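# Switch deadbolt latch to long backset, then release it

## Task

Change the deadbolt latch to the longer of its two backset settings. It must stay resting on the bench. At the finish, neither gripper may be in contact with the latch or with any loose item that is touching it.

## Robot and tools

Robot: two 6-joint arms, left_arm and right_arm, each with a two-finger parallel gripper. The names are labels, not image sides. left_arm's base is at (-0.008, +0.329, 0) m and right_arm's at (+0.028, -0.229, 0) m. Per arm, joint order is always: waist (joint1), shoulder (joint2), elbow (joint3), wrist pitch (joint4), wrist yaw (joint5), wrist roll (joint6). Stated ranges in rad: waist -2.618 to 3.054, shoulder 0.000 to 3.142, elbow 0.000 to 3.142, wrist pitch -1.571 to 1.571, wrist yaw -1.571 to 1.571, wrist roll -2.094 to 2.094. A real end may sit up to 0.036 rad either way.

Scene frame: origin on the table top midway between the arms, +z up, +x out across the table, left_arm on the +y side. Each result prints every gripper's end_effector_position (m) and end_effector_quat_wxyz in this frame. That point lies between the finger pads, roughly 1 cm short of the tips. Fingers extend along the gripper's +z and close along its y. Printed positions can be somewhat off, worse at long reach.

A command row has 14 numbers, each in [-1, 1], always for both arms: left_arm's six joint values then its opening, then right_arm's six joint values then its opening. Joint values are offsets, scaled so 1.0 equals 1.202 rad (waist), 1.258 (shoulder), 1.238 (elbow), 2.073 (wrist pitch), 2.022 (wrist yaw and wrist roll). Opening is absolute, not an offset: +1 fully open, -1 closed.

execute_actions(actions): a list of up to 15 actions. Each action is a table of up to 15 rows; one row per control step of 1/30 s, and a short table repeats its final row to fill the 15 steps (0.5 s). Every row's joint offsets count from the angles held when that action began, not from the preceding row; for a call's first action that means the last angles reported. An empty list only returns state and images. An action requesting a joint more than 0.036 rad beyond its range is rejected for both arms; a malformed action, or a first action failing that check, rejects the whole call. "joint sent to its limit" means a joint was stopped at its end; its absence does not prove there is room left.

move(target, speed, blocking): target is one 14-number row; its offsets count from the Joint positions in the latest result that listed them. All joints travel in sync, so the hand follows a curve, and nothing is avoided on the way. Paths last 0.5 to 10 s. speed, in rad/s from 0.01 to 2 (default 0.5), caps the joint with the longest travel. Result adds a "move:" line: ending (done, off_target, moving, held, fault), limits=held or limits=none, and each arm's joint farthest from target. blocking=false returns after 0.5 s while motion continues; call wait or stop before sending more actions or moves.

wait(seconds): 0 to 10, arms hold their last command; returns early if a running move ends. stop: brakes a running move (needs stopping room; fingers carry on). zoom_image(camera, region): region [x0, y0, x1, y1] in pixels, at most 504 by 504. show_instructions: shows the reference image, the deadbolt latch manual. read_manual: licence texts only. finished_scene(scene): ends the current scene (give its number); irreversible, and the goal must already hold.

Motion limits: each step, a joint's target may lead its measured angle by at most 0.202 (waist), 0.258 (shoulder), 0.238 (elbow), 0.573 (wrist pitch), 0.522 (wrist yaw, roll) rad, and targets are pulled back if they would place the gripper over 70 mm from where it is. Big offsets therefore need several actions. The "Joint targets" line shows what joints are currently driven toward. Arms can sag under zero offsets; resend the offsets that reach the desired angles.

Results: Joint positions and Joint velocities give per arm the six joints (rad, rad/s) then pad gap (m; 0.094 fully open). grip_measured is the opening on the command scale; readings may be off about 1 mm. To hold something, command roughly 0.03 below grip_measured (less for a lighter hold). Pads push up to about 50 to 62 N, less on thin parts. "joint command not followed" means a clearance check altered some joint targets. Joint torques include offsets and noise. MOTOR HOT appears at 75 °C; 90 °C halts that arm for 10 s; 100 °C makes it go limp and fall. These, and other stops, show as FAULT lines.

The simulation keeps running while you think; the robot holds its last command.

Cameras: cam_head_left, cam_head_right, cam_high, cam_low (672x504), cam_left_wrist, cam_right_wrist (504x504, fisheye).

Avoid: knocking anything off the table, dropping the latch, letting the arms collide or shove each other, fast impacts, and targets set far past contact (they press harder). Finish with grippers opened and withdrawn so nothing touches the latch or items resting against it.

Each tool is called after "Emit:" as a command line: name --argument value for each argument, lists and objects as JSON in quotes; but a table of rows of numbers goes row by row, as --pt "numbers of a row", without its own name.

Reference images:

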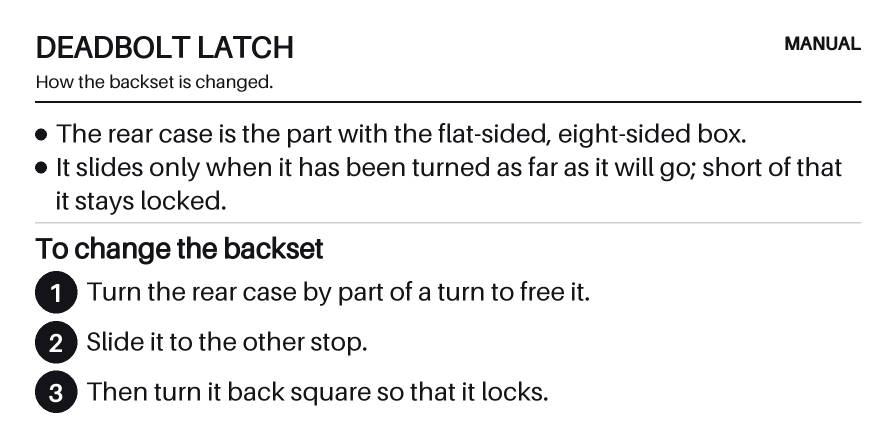

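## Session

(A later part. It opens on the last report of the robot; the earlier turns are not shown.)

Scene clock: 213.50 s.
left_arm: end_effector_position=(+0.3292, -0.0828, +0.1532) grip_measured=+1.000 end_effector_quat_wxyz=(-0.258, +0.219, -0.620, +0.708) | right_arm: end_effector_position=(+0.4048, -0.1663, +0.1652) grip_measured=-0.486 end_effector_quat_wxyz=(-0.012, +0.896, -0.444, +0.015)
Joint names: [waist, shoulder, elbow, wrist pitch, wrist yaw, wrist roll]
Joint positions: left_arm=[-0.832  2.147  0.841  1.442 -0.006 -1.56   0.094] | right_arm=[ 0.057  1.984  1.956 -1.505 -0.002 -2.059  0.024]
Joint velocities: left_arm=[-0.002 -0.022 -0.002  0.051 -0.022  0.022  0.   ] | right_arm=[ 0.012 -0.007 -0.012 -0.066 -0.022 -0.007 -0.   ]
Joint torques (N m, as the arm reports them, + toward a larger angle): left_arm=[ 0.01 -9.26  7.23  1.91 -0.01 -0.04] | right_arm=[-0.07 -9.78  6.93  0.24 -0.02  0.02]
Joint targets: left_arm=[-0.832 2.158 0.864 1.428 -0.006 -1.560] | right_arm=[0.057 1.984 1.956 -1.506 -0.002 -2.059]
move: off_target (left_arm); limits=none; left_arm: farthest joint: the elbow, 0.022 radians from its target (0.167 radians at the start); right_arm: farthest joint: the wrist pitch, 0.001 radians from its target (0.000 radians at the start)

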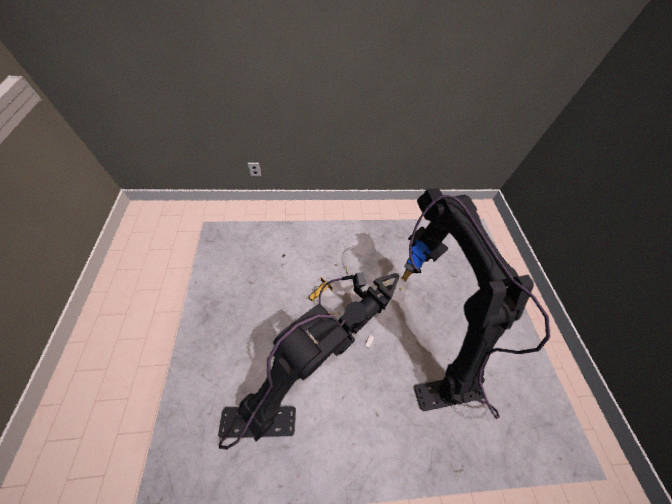

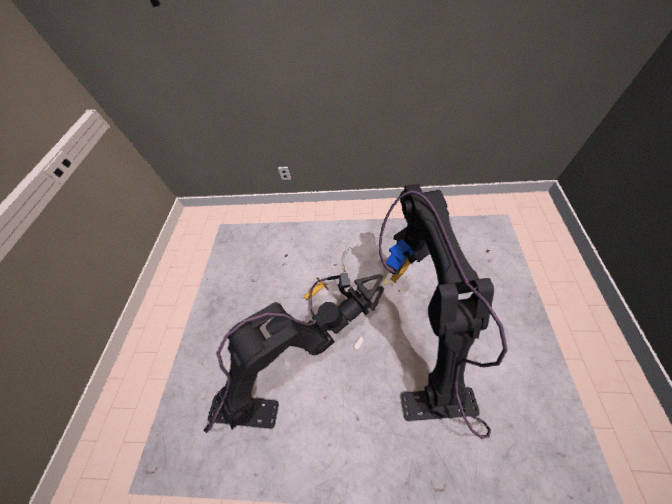

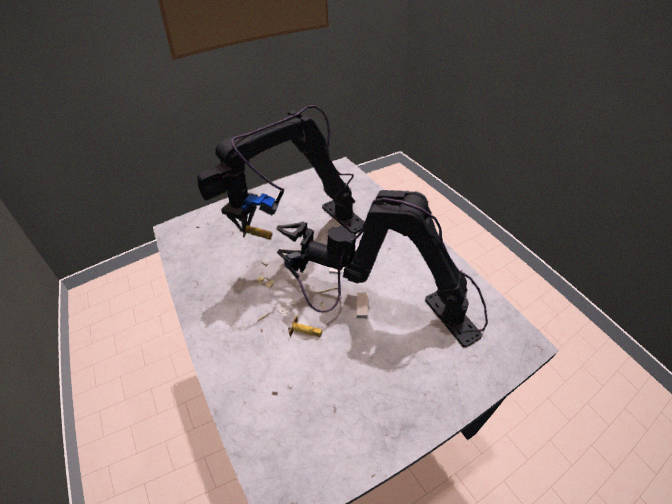

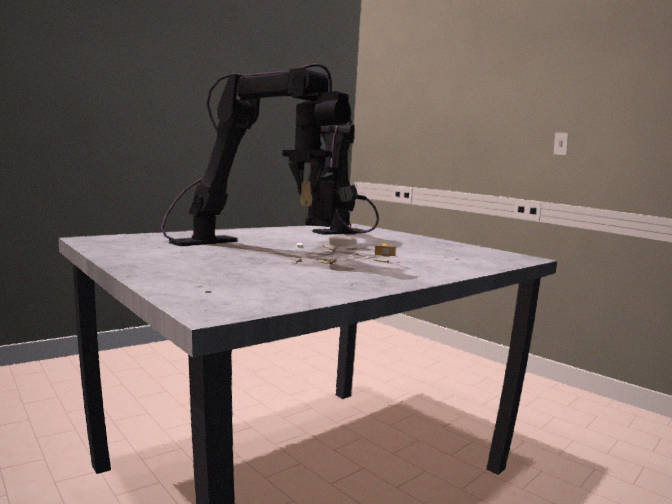

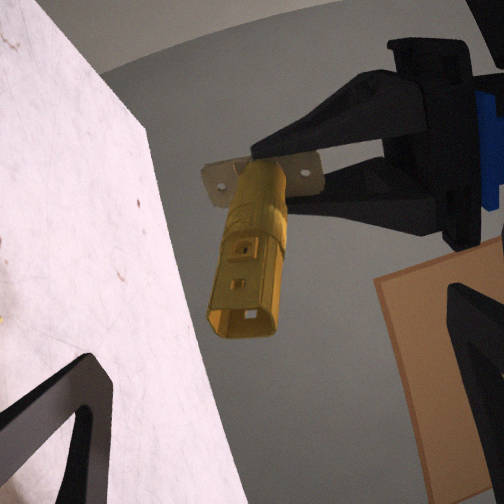

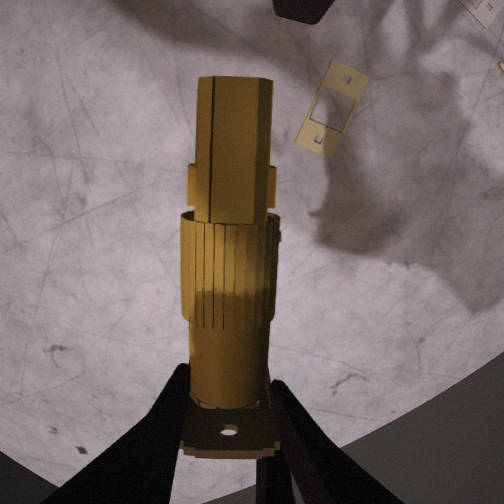

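Emit:
move --target '[-0.028,0,0,0,0,0,1, 0,0,0,0,0,0,-0.53]' --speed 0.2

Emit:
move --target '[0,0.07,0.11,-0.025,0,0,1, 0,0,0,0,0,0,-0.53]' --speed 0.2

Scene clock: 233.80 s.
left_arm: end_effector_position=(+0.3175, -0.0921, +0.1531) grip_measured=+1.000 end_effector_quat_wxyz=(-0.248, +0.210, -0.623, +0.712) | right_arm: end_effector_position=(+0.4051, -0.1662, +0.1653) grip_measured=-0.486 end_effector_quat_wxyz=(-0.012, +0.896, -0.444, +0.016)
Joint names: [waist, shoulder, elbow, wrist pitch, wrist yaw, wrist roll]
Joint positions: left_arm=[-0.86   2.147  0.841  1.442 -0.006 -1.56   0.094] | right_arm=[ 0.057  1.984  1.956 -1.503 -0.002 -2.059  0.024]
Joint velocities: left_arm=[-0.002 -0.017 -0.002  0.022 -0.022 -0.007  0.   ] | right_arm=[-0.007  0.002 -0.007 -0.007 -0.037  0.037  0.   ]
Joint torques (N m, as the arm reports them, + toward a larger angle): left_arm=[ -0.5  -10.15   5.35   2.07  -0.01  -0.04] | right_arm=[-0.2  -9.73  6.77  0.2   0.01  0.01]
Joint targets: left_arm=[-0.866 2.147 0.841 1.442 -0.006 -1.560] | right_arm=[0.057 1.984 1.956 -1.505 -0.002 -2.059]
move: done; limits=none; left_arm: farthest joint: the waist, 0.005 radians from its target (0.034 radians at the start); right_arm: farthest joint: the wrist pitch, 0.002 radians from its target (0.000 radians at the start)

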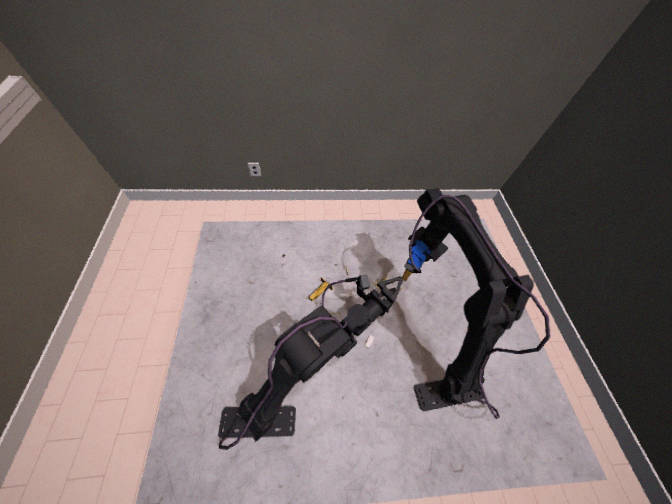

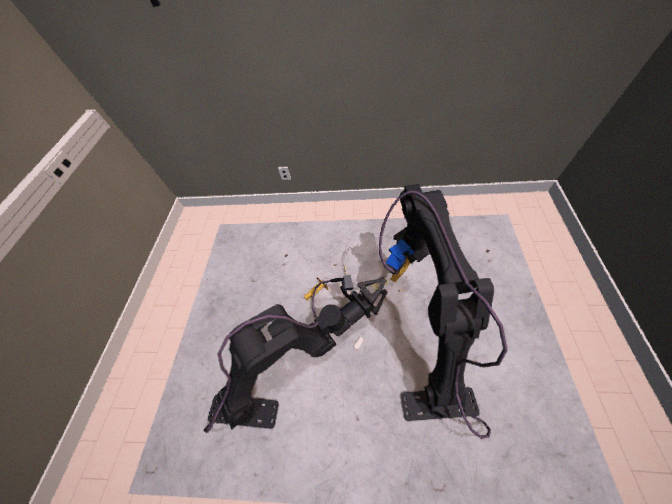

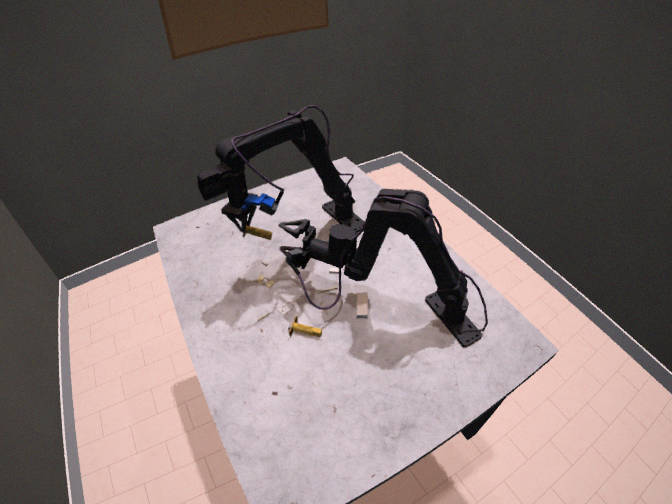

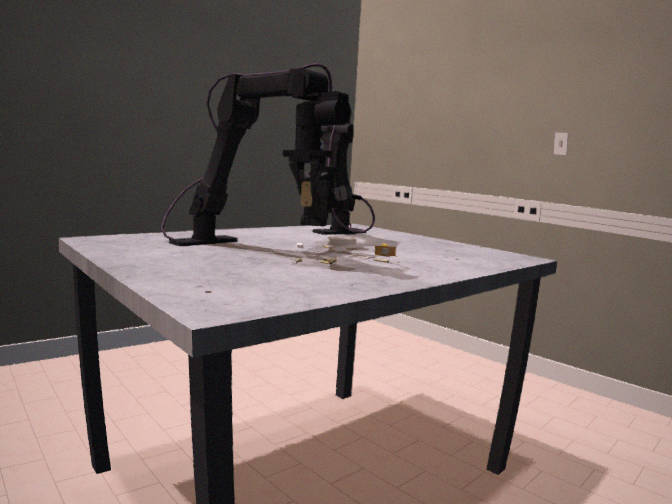

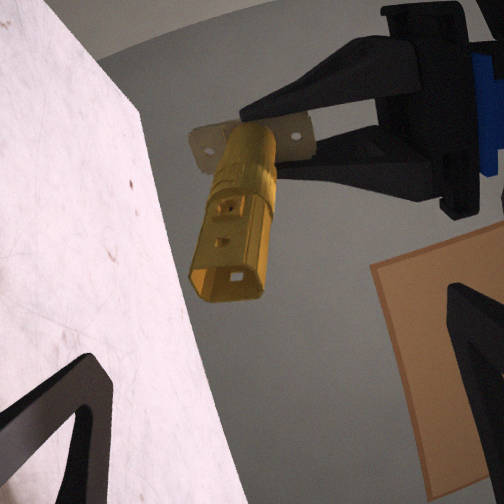

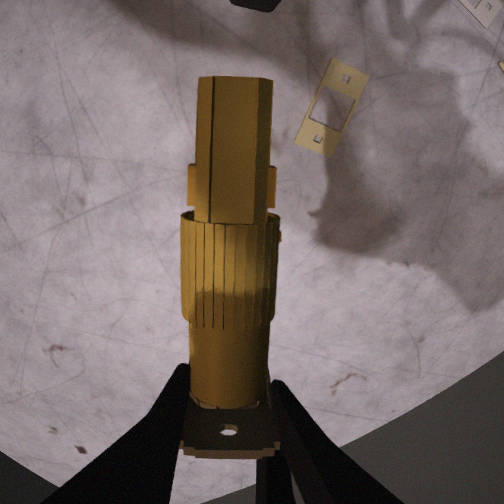

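Scene clock: 234.90 s.
left_arm: end_effector_position=(+0.3324, -0.1116, +0.1449) grip_measured=+1.000 end_effector_quat_wxyz=(-0.247, +0.210, -0.624, +0.711) | right_arm: end_effector_position=(+0.4055, -0.1662, +0.1653) grip_measured=-0.486 end_effector_quat_wxyz=(-0.013, +0.896, -0.444, +0.016)
Joint names: [waist, shoulder, elbow, wrist pitch, wrist yaw, wrist roll]
Joint positions: left_arm=[-0.86   2.225  0.954  1.403 -0.006 -1.56   0.094] | right_arm=[ 0.057  1.984  1.956 -1.502 -0.002 -2.059  0.024]
Joint velocities: left_arm=[-0.012  0.017  0.022 -0.022 -0.037 -0.007  0.   ] | right_arm=[ 0.002  0.007  0.002 -0.037 -0.037 -0.11  -0.001]
Joint torques (N m, as the arm reports them, + toward a larger angle): left_arm=[ -0.04 -10.14   7.48   1.91  -0.02  -0.04] | right_arm=[-0.07 -9.75  6.82  0.22  0.   -0.02]
Joint targets: left_arm=[-0.860 2.235 0.977 1.389 -0.006 -1.560] | right_arm=[0.057 1.984 1.956 -1.503 -0.002 -2.059]
move: off_target (left_arm); limits=none; left_arm: farthest joint: the elbow, 0.023 radians from its target (0.136 radians at the start); right_arm: farthest joint: the wrist pitch, 0.001 radians from its target (0.000 radians at the start)

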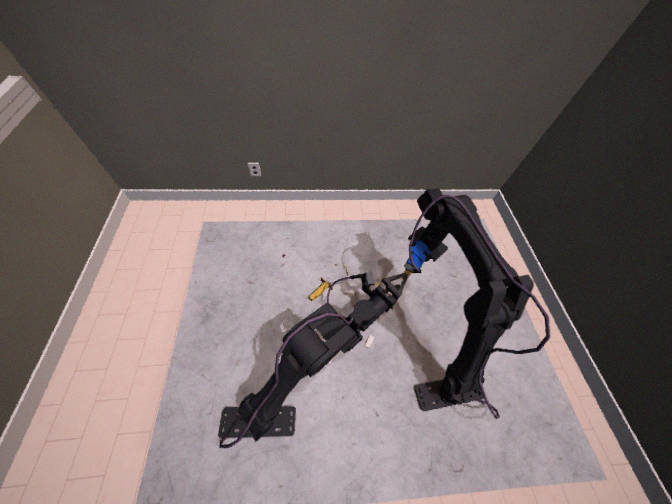

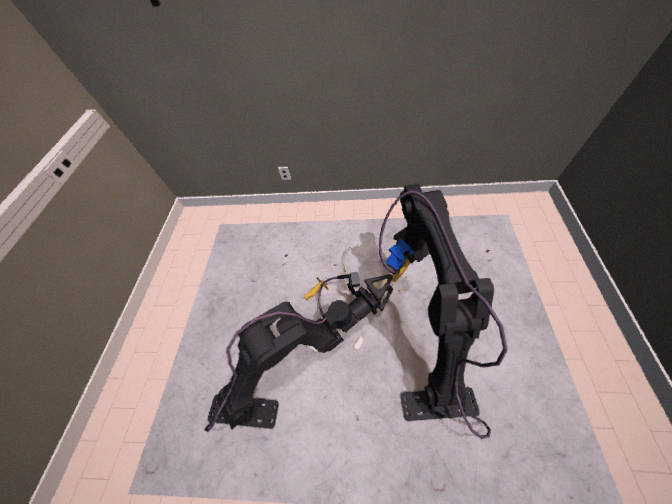

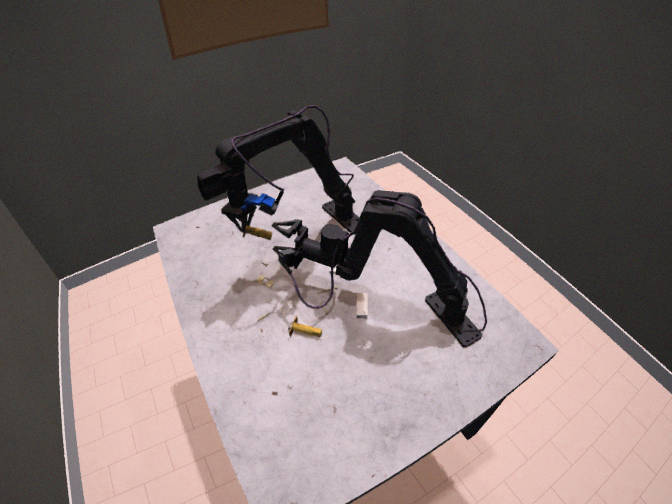

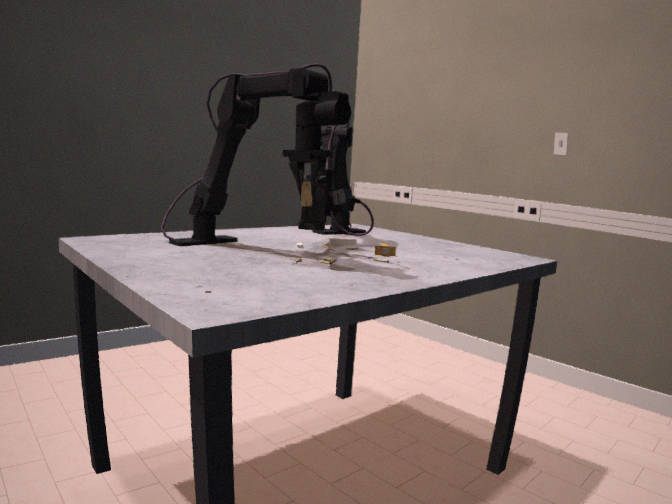

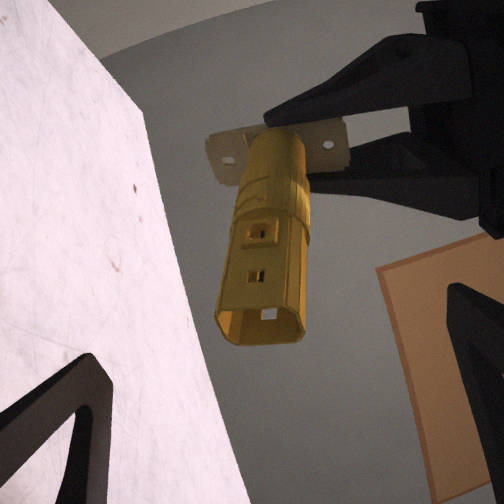

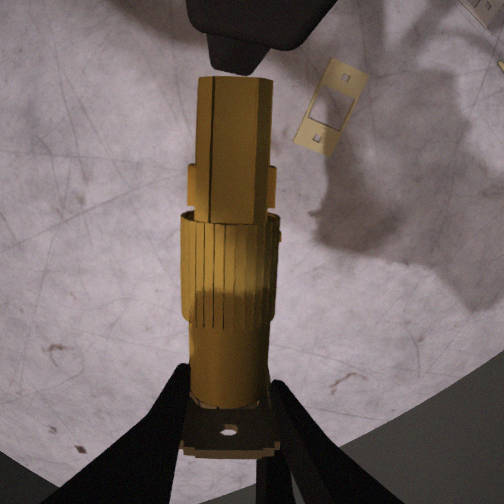

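Emit:
move --target '[0,0.062,0.14,-0.04,0,0,1, 0,0,0,0,0,0,-0.53]' --speed 0.2

Scene clock: 243.80 s.
left_arm: end_effector_position=(+0.3510, -0.1360, +0.1482) grip_measured=+1.000 end_effector_quat_wxyz=(-0.249, +0.209, -0.619, +0.715) | right_arm: end_effector_position=(+0.4059, -0.1661, +0.1653) grip_measured=-0.486 end_effector_quat_wxyz=(-0.013, +0.896, -0.444, +0.017)
Joint names: [waist, shoulder, elbow, wrist pitch, wrist yaw, wrist roll]
Joint positions: left_arm=[-0.86   2.292  1.104  1.334 -0.006 -1.56   0.094] | right_arm=[ 0.057  1.984  1.956 -1.5   -0.002 -2.059  0.024]
Joint velocities: left_arm=[-0.007 -0.027 -0.002  0.007  0.007 -0.081  0.   ] | right_arm=[-0.027 -0.002  0.012  0.022 -0.007 -0.007  0.   ]
Joint torques (N m, as the arm reports them, + toward a larger angle): left_arm=[ -0.01 -11.03   7.92   1.91   0.    -0.05] | right_arm=[ 0.06 -9.73  6.92  0.15  0.01  0.  ]
Joint targets: left_arm=[-0.860 2.303 1.128 1.320 -0.006 -1.560] | right_arm=[0.057 1.984 1.956 -1.502 -0.002 -2.059]
move: off_target (left_arm); limits=none; left_arm: farthest joint: the elbow, 0.023 radians from its target (0.173 radians at the start); right_arm: farthest joint: the wrist pitch, 0.002 radians from its target (0.000 radians at the start)

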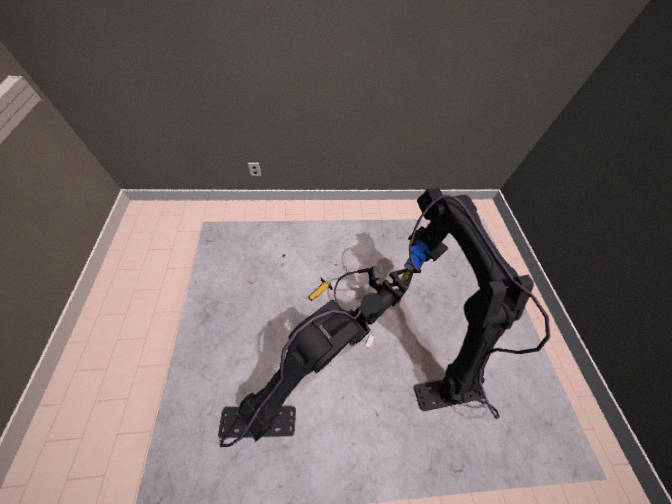

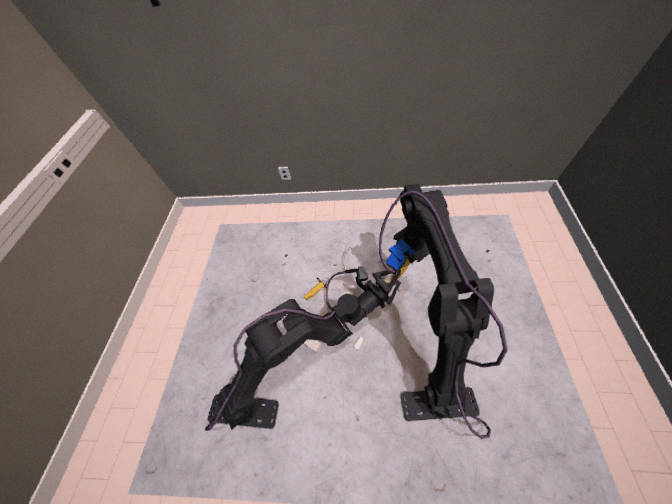

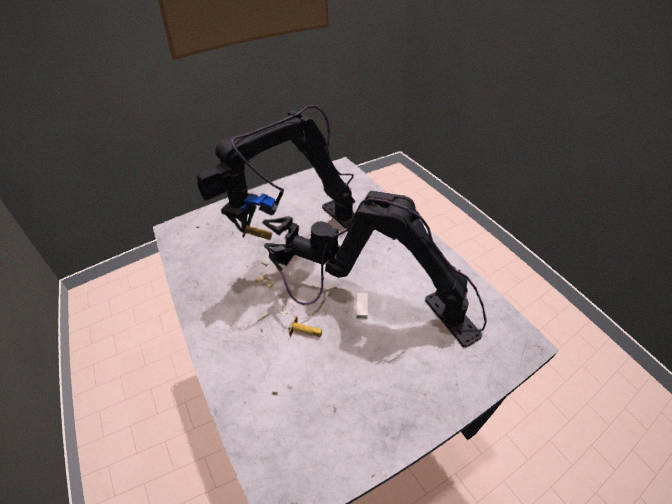

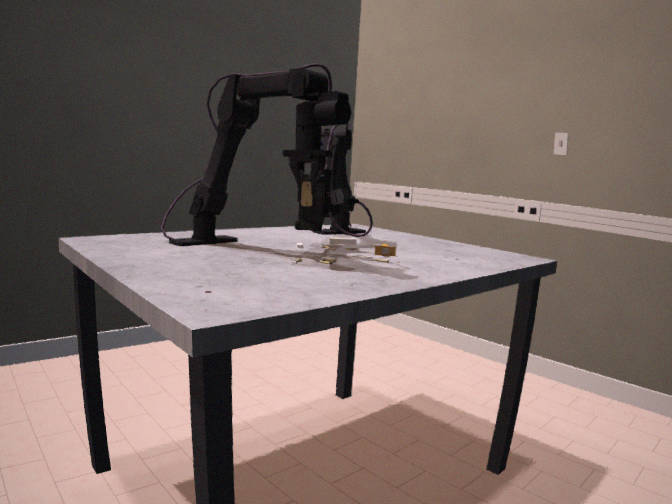

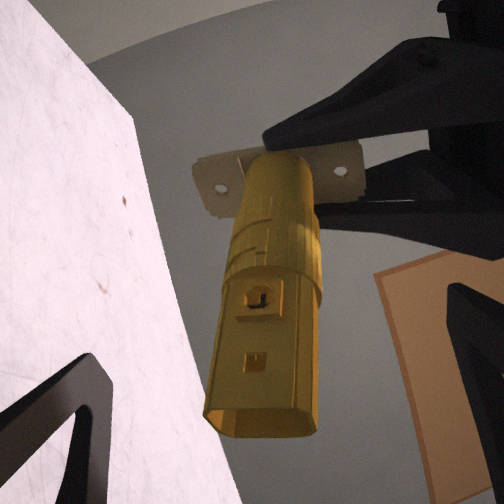

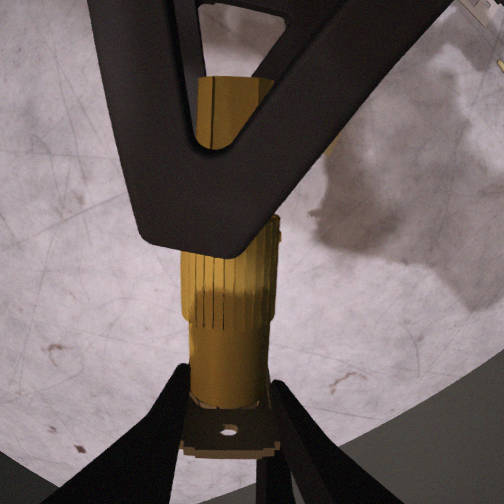

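Emit:
execute_actions --actions '[[[0,0,0,0,0,0,0,0,0,0,0,0,0,-0.53]],[[0,0,0,0,0,0,-0.4,0,0,0,0,0,0,-0.53]],[[0,0,0,0,0,0,-0.66,0,0,0,0,0,0,-0.53]],[[0,0,0,0,0,0,-0.66,0,0,0,0,0,0,-0.53]]]'

Scene clock: 250.10 s.
left_arm: end_effector_position=(+0.3505, -0.1356, +0.1527) grip_measured=-0.547 end_effector_quat_wxyz=(-0.250, +0.206, -0.613, +0.720) | right_arm: end_effector_position=(+0.4067, -0.1659, +0.1651) grip_measured=-0.486 end_effector_quat_wxyz=(-0.014, +0.896, -0.444, +0.018)
Joint names: [waist, shoulder, elbow, wrist pitch, wrist yaw, wrist roll]
Joint positions: left_arm=[-0.86   2.291  1.104  1.35  -0.005 -1.56   0.021] | right_arm=[ 0.057  1.985  1.956 -1.497 -0.002 -2.059  0.024]
Joint velocities: left_arm=[ 0.007 -0.007  0.007  0.066 -0.081 -0.007 -0.   ] | right_arm=[-0.012  0.007  0.007 -0.022  0.022 -0.037 -0.001]
Joint torques (N m, as the arm reports them, + toward a larger angle): left_arm=[ -0.02 -11.93   5.92   2.04   0.    -0.04] | right_arm=[ 0.04 -9.99  6.95  0.18 -0.01  0.01]
Joint targets: left_arm=[-0.860 2.291 1.104 1.349 -0.005 -1.560] | right_arm=[0.057 1.985 1.956 -1.497 -0.002 -2.059]

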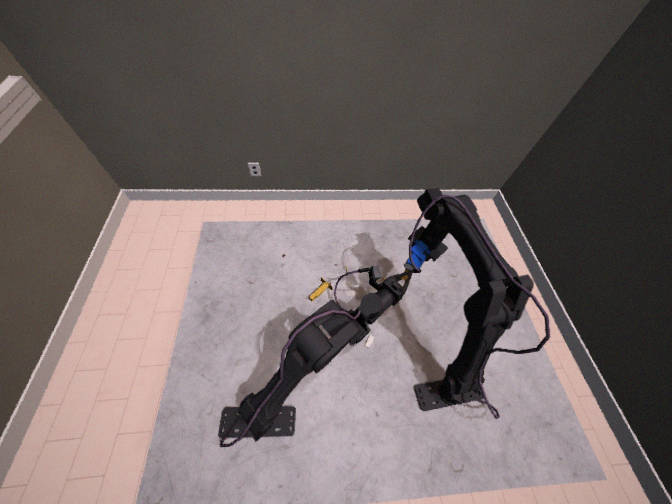

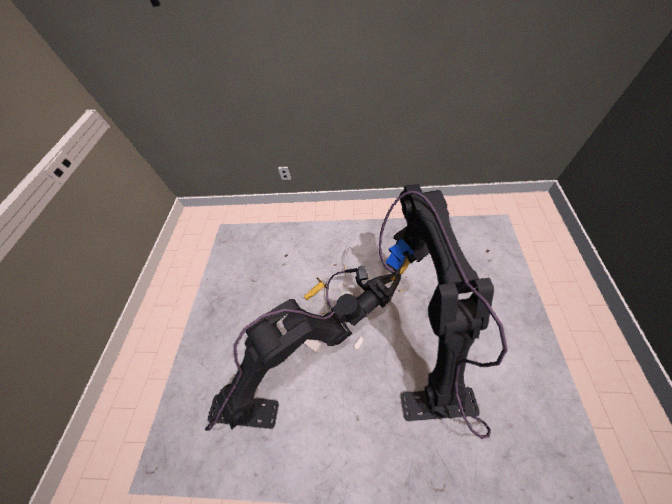

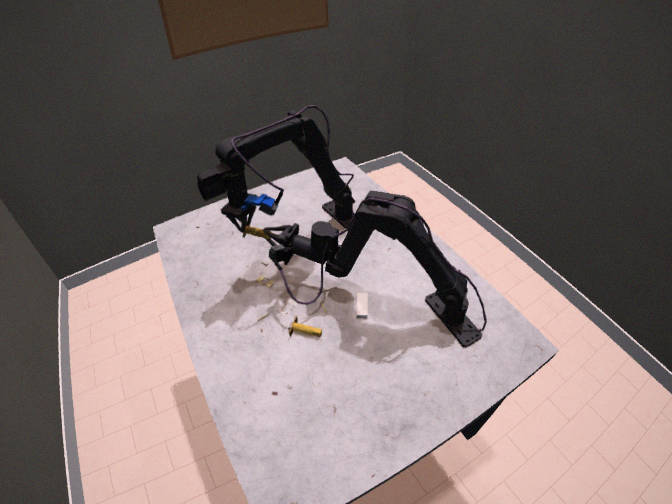

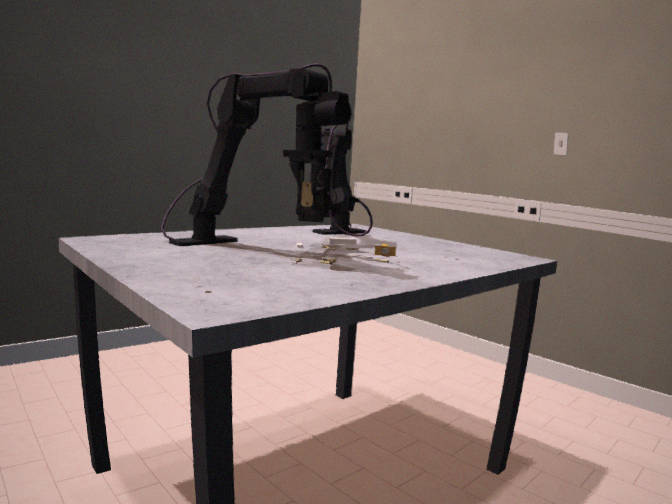

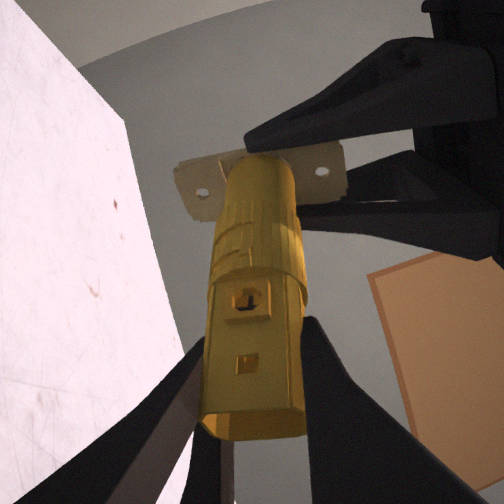

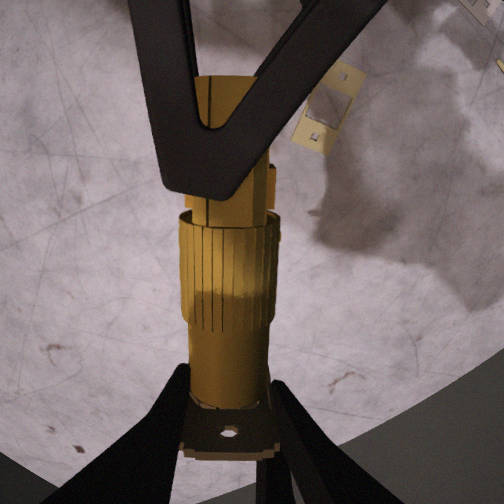

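Emit:
move --target '[0,0,0,0,0,-0.15,-0.6, 0,0,0,0,0,0,-0.53]' --speed 0.2

Emit:
zoom_image --camera "cam_left_wrist" --region '[170,130,370,350]'

Scene clock: 255.53 s.
left_arm: end_effector_position=(+0.3471, -0.1375, +0.1558) grip_measured=-0.548 end_effector_quat_wxyz=(-0.164, +0.262, -0.586, +0.749) | right_arm: end_effector_position=(+0.4044, -0.1682, +0.1650) grip_measured=-0.486 end_effector_quat_wxyz=(-0.007, +0.894, -0.448, +0.016)
Joint names: [waist, shoulder, elbow, wrist pitch, wrist yaw, wrist roll]
Joint positions: left_arm=[-0.86   2.291  1.104  1.362  0.016 -1.778  0.021] | right_arm=[ 0.057  1.985  1.956 -1.507  0.008 -2.05   0.024]
Joint velocities: left_arm=[ 0.007 -0.002 -0.007 -0.066 -0.095 -0.007 -0.001] | right_arm=[-0.012  0.002 -0.002 -0.037  0.007 -0.037 -0.   ]
Joint torques (N m, as the arm reports them, + toward a larger angle): left_arm=[ -0.02 -11.95   5.93   1.9   -0.19  -0.82] | right_arm=[ 0.09 -9.74  6.94  0.34 -0.08 -0.11]
Joint targets: left_arm=[-0.860 2.291 1.104 1.350 -0.006 -1.863] | right_arm=[0.057 1.985 1.956 -1.497 -0.002 -2.059]
move: off_target (left_arm); limits=none; left_arm: farthest joint: the wrist roll, 0.085 radians from its target (0.303 radians at the start); right_arm: farthest joint: the wrist pitch, 0.010 radians from its target (0.000 radians at the start)

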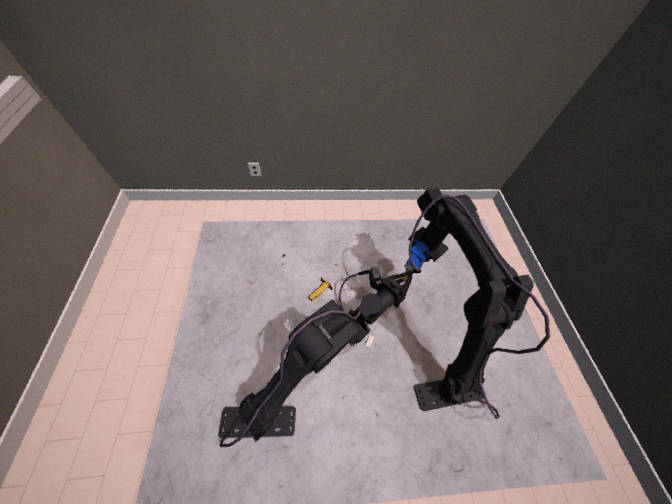

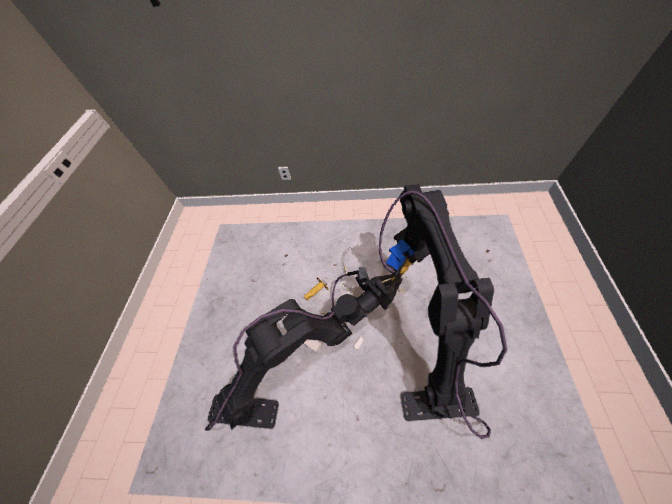

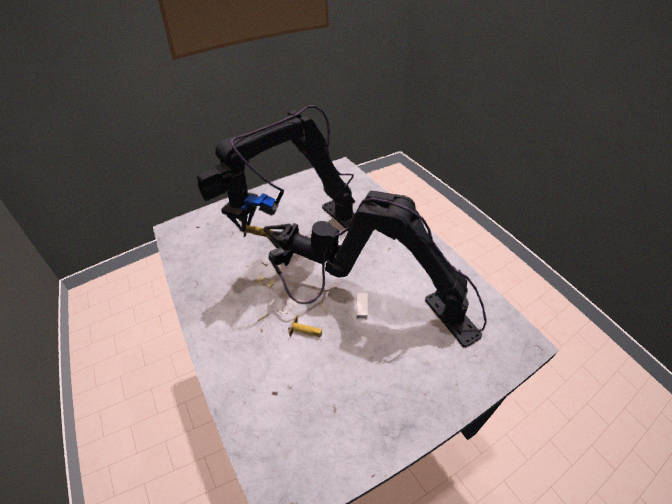

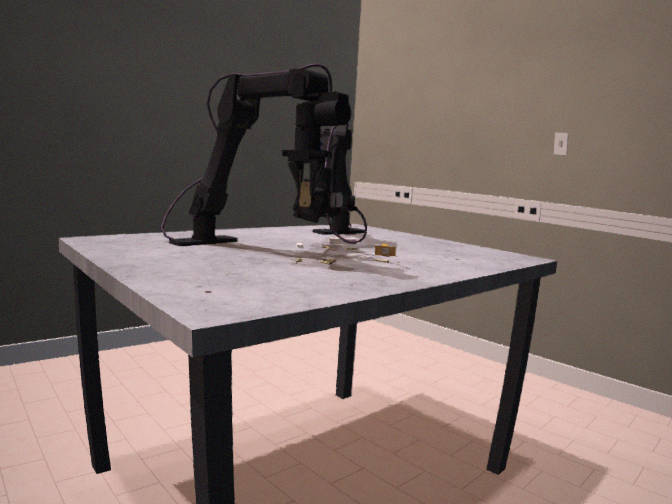

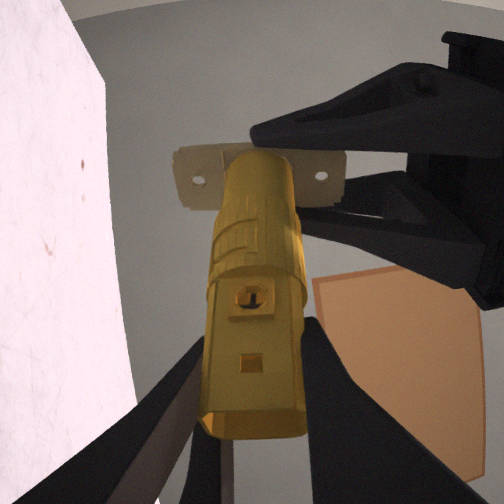

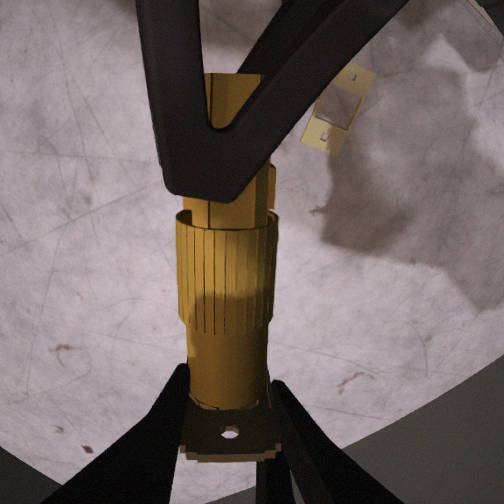

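Region (170, 130, 370, 350) of cam_left_wrist's 504x504 image, scaled by 2.291, with more detail than that image has; it fills the left 458 columns of this view, and the rest is white.

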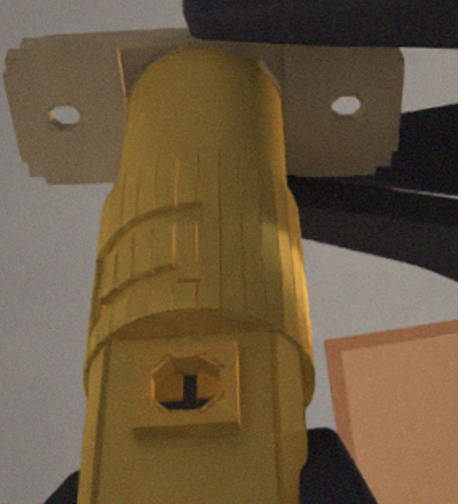

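Emit:
move --target '[0,0,0,0,0,-0.15,-0.6, 0,0,0,0,0,0,-0.53]' --speed 0.2

Emit:
zoom_image --camera "cam_left_wrist" --region '[170,130,370,350]'

Scene clock: 268.97 s.
left_arm: end_effector_position=(+0.3428, -0.1398, +0.1593) grip_measured=-0.539 end_effector_quat_wxyz=(-0.077, +0.312, -0.555, +0.767) | right_arm: end_effector_position=(+0.4015, -0.1708, +0.1649) grip_measured=-0.486 end_effector_quat_wxyz=(+0.002, +0.890, -0.456, +0.014)
Joint names: [waist, shoulder, elbow, wrist pitch, wrist yaw, wrist roll]
Joint positions: left_arm=[-0.862  2.291  1.104  1.376  0.038 -1.99   0.022] | right_arm=[ 0.057  1.985  1.956 -1.521  0.02  -2.034  0.024]
Joint velocities: left_arm=[ 0.002  0.007  0.007 -0.022  0.007 -0.022  0.   ] | right_arm=[ 0.002 -0.002 -0.007 -0.037  0.037 -0.022 -0.   ]
Joint torques (N m, as the arm reports them, + toward a larger angle): left_arm=[  0.09 -11.95   5.93   1.89  -0.2   -0.91] | right_arm=[-0.11 -9.81  6.84  0.31 -0.09 -0.16]
Joint targets: left_arm=[-0.860 2.291 1.104 1.362 0.016 -2.081] | right_arm=[0.057 1.985 1.956 -1.508 0.008 -2.049]
move: off_target (left_arm); limits=none; left_arm: farthest joint: the wrist roll, 0.091 radians from its target (0.303 radians at the start); right_arm: farthest joint: the wrist roll, 0.016 radians from its target (0.001 radians at the start)

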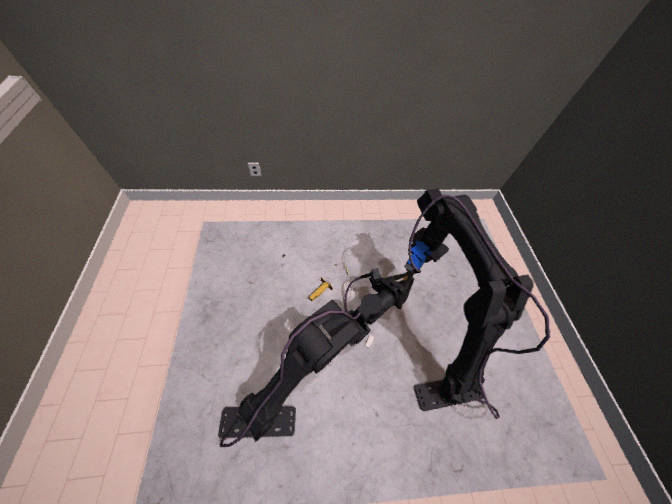

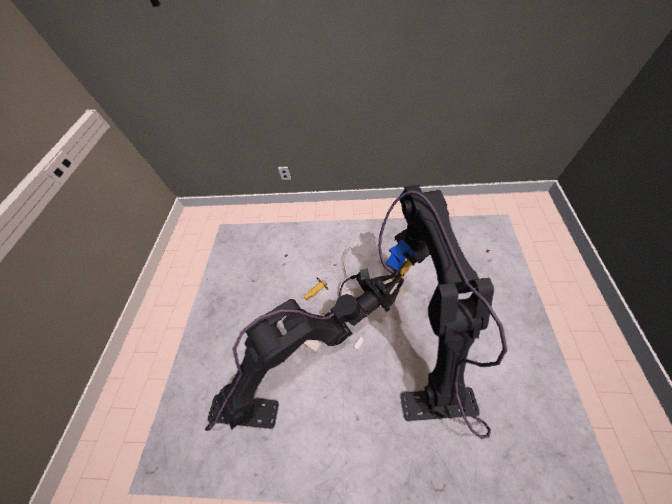

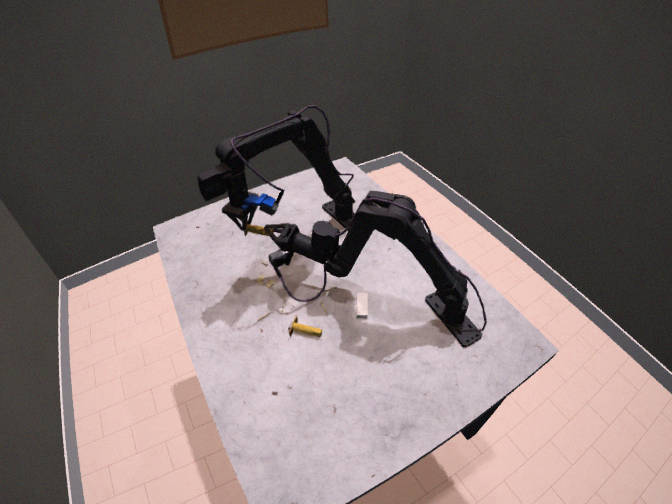

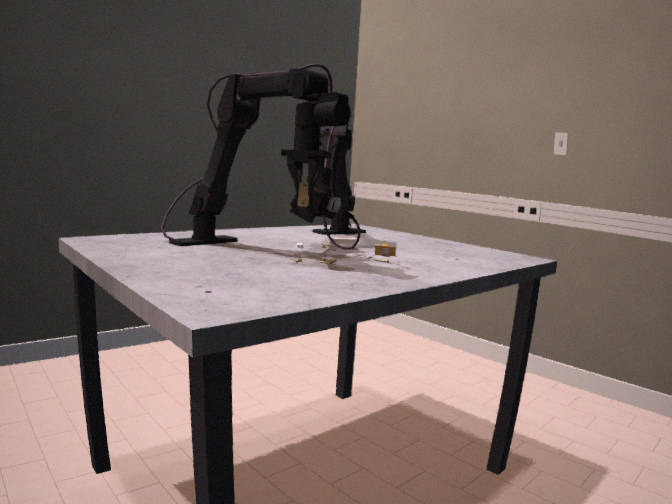

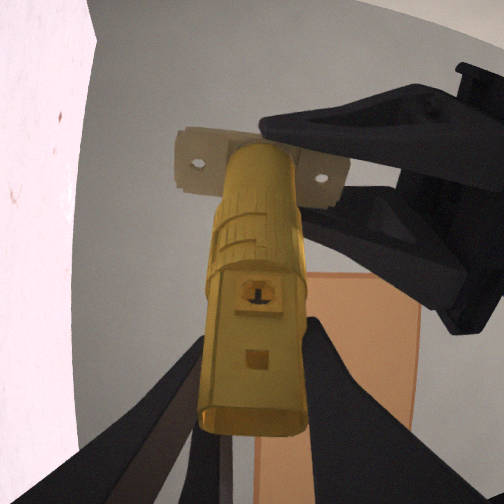

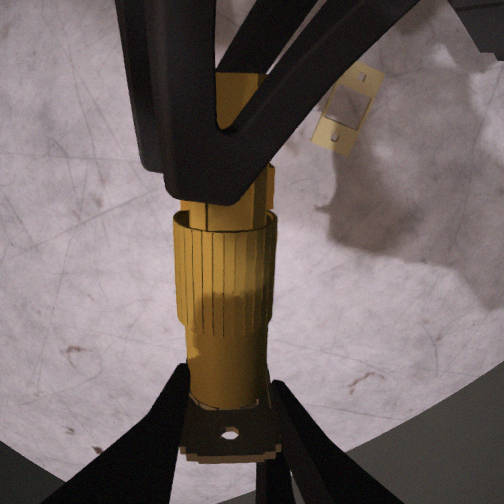

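Region (170, 130, 370, 350) of cam_left_wrist's 504x504 image, scaled by 2.291, with more detail than that image has; it fills the left 458 columns of this view, and the rest is white.

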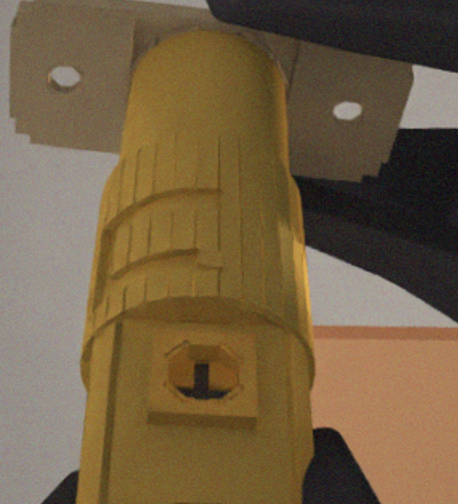

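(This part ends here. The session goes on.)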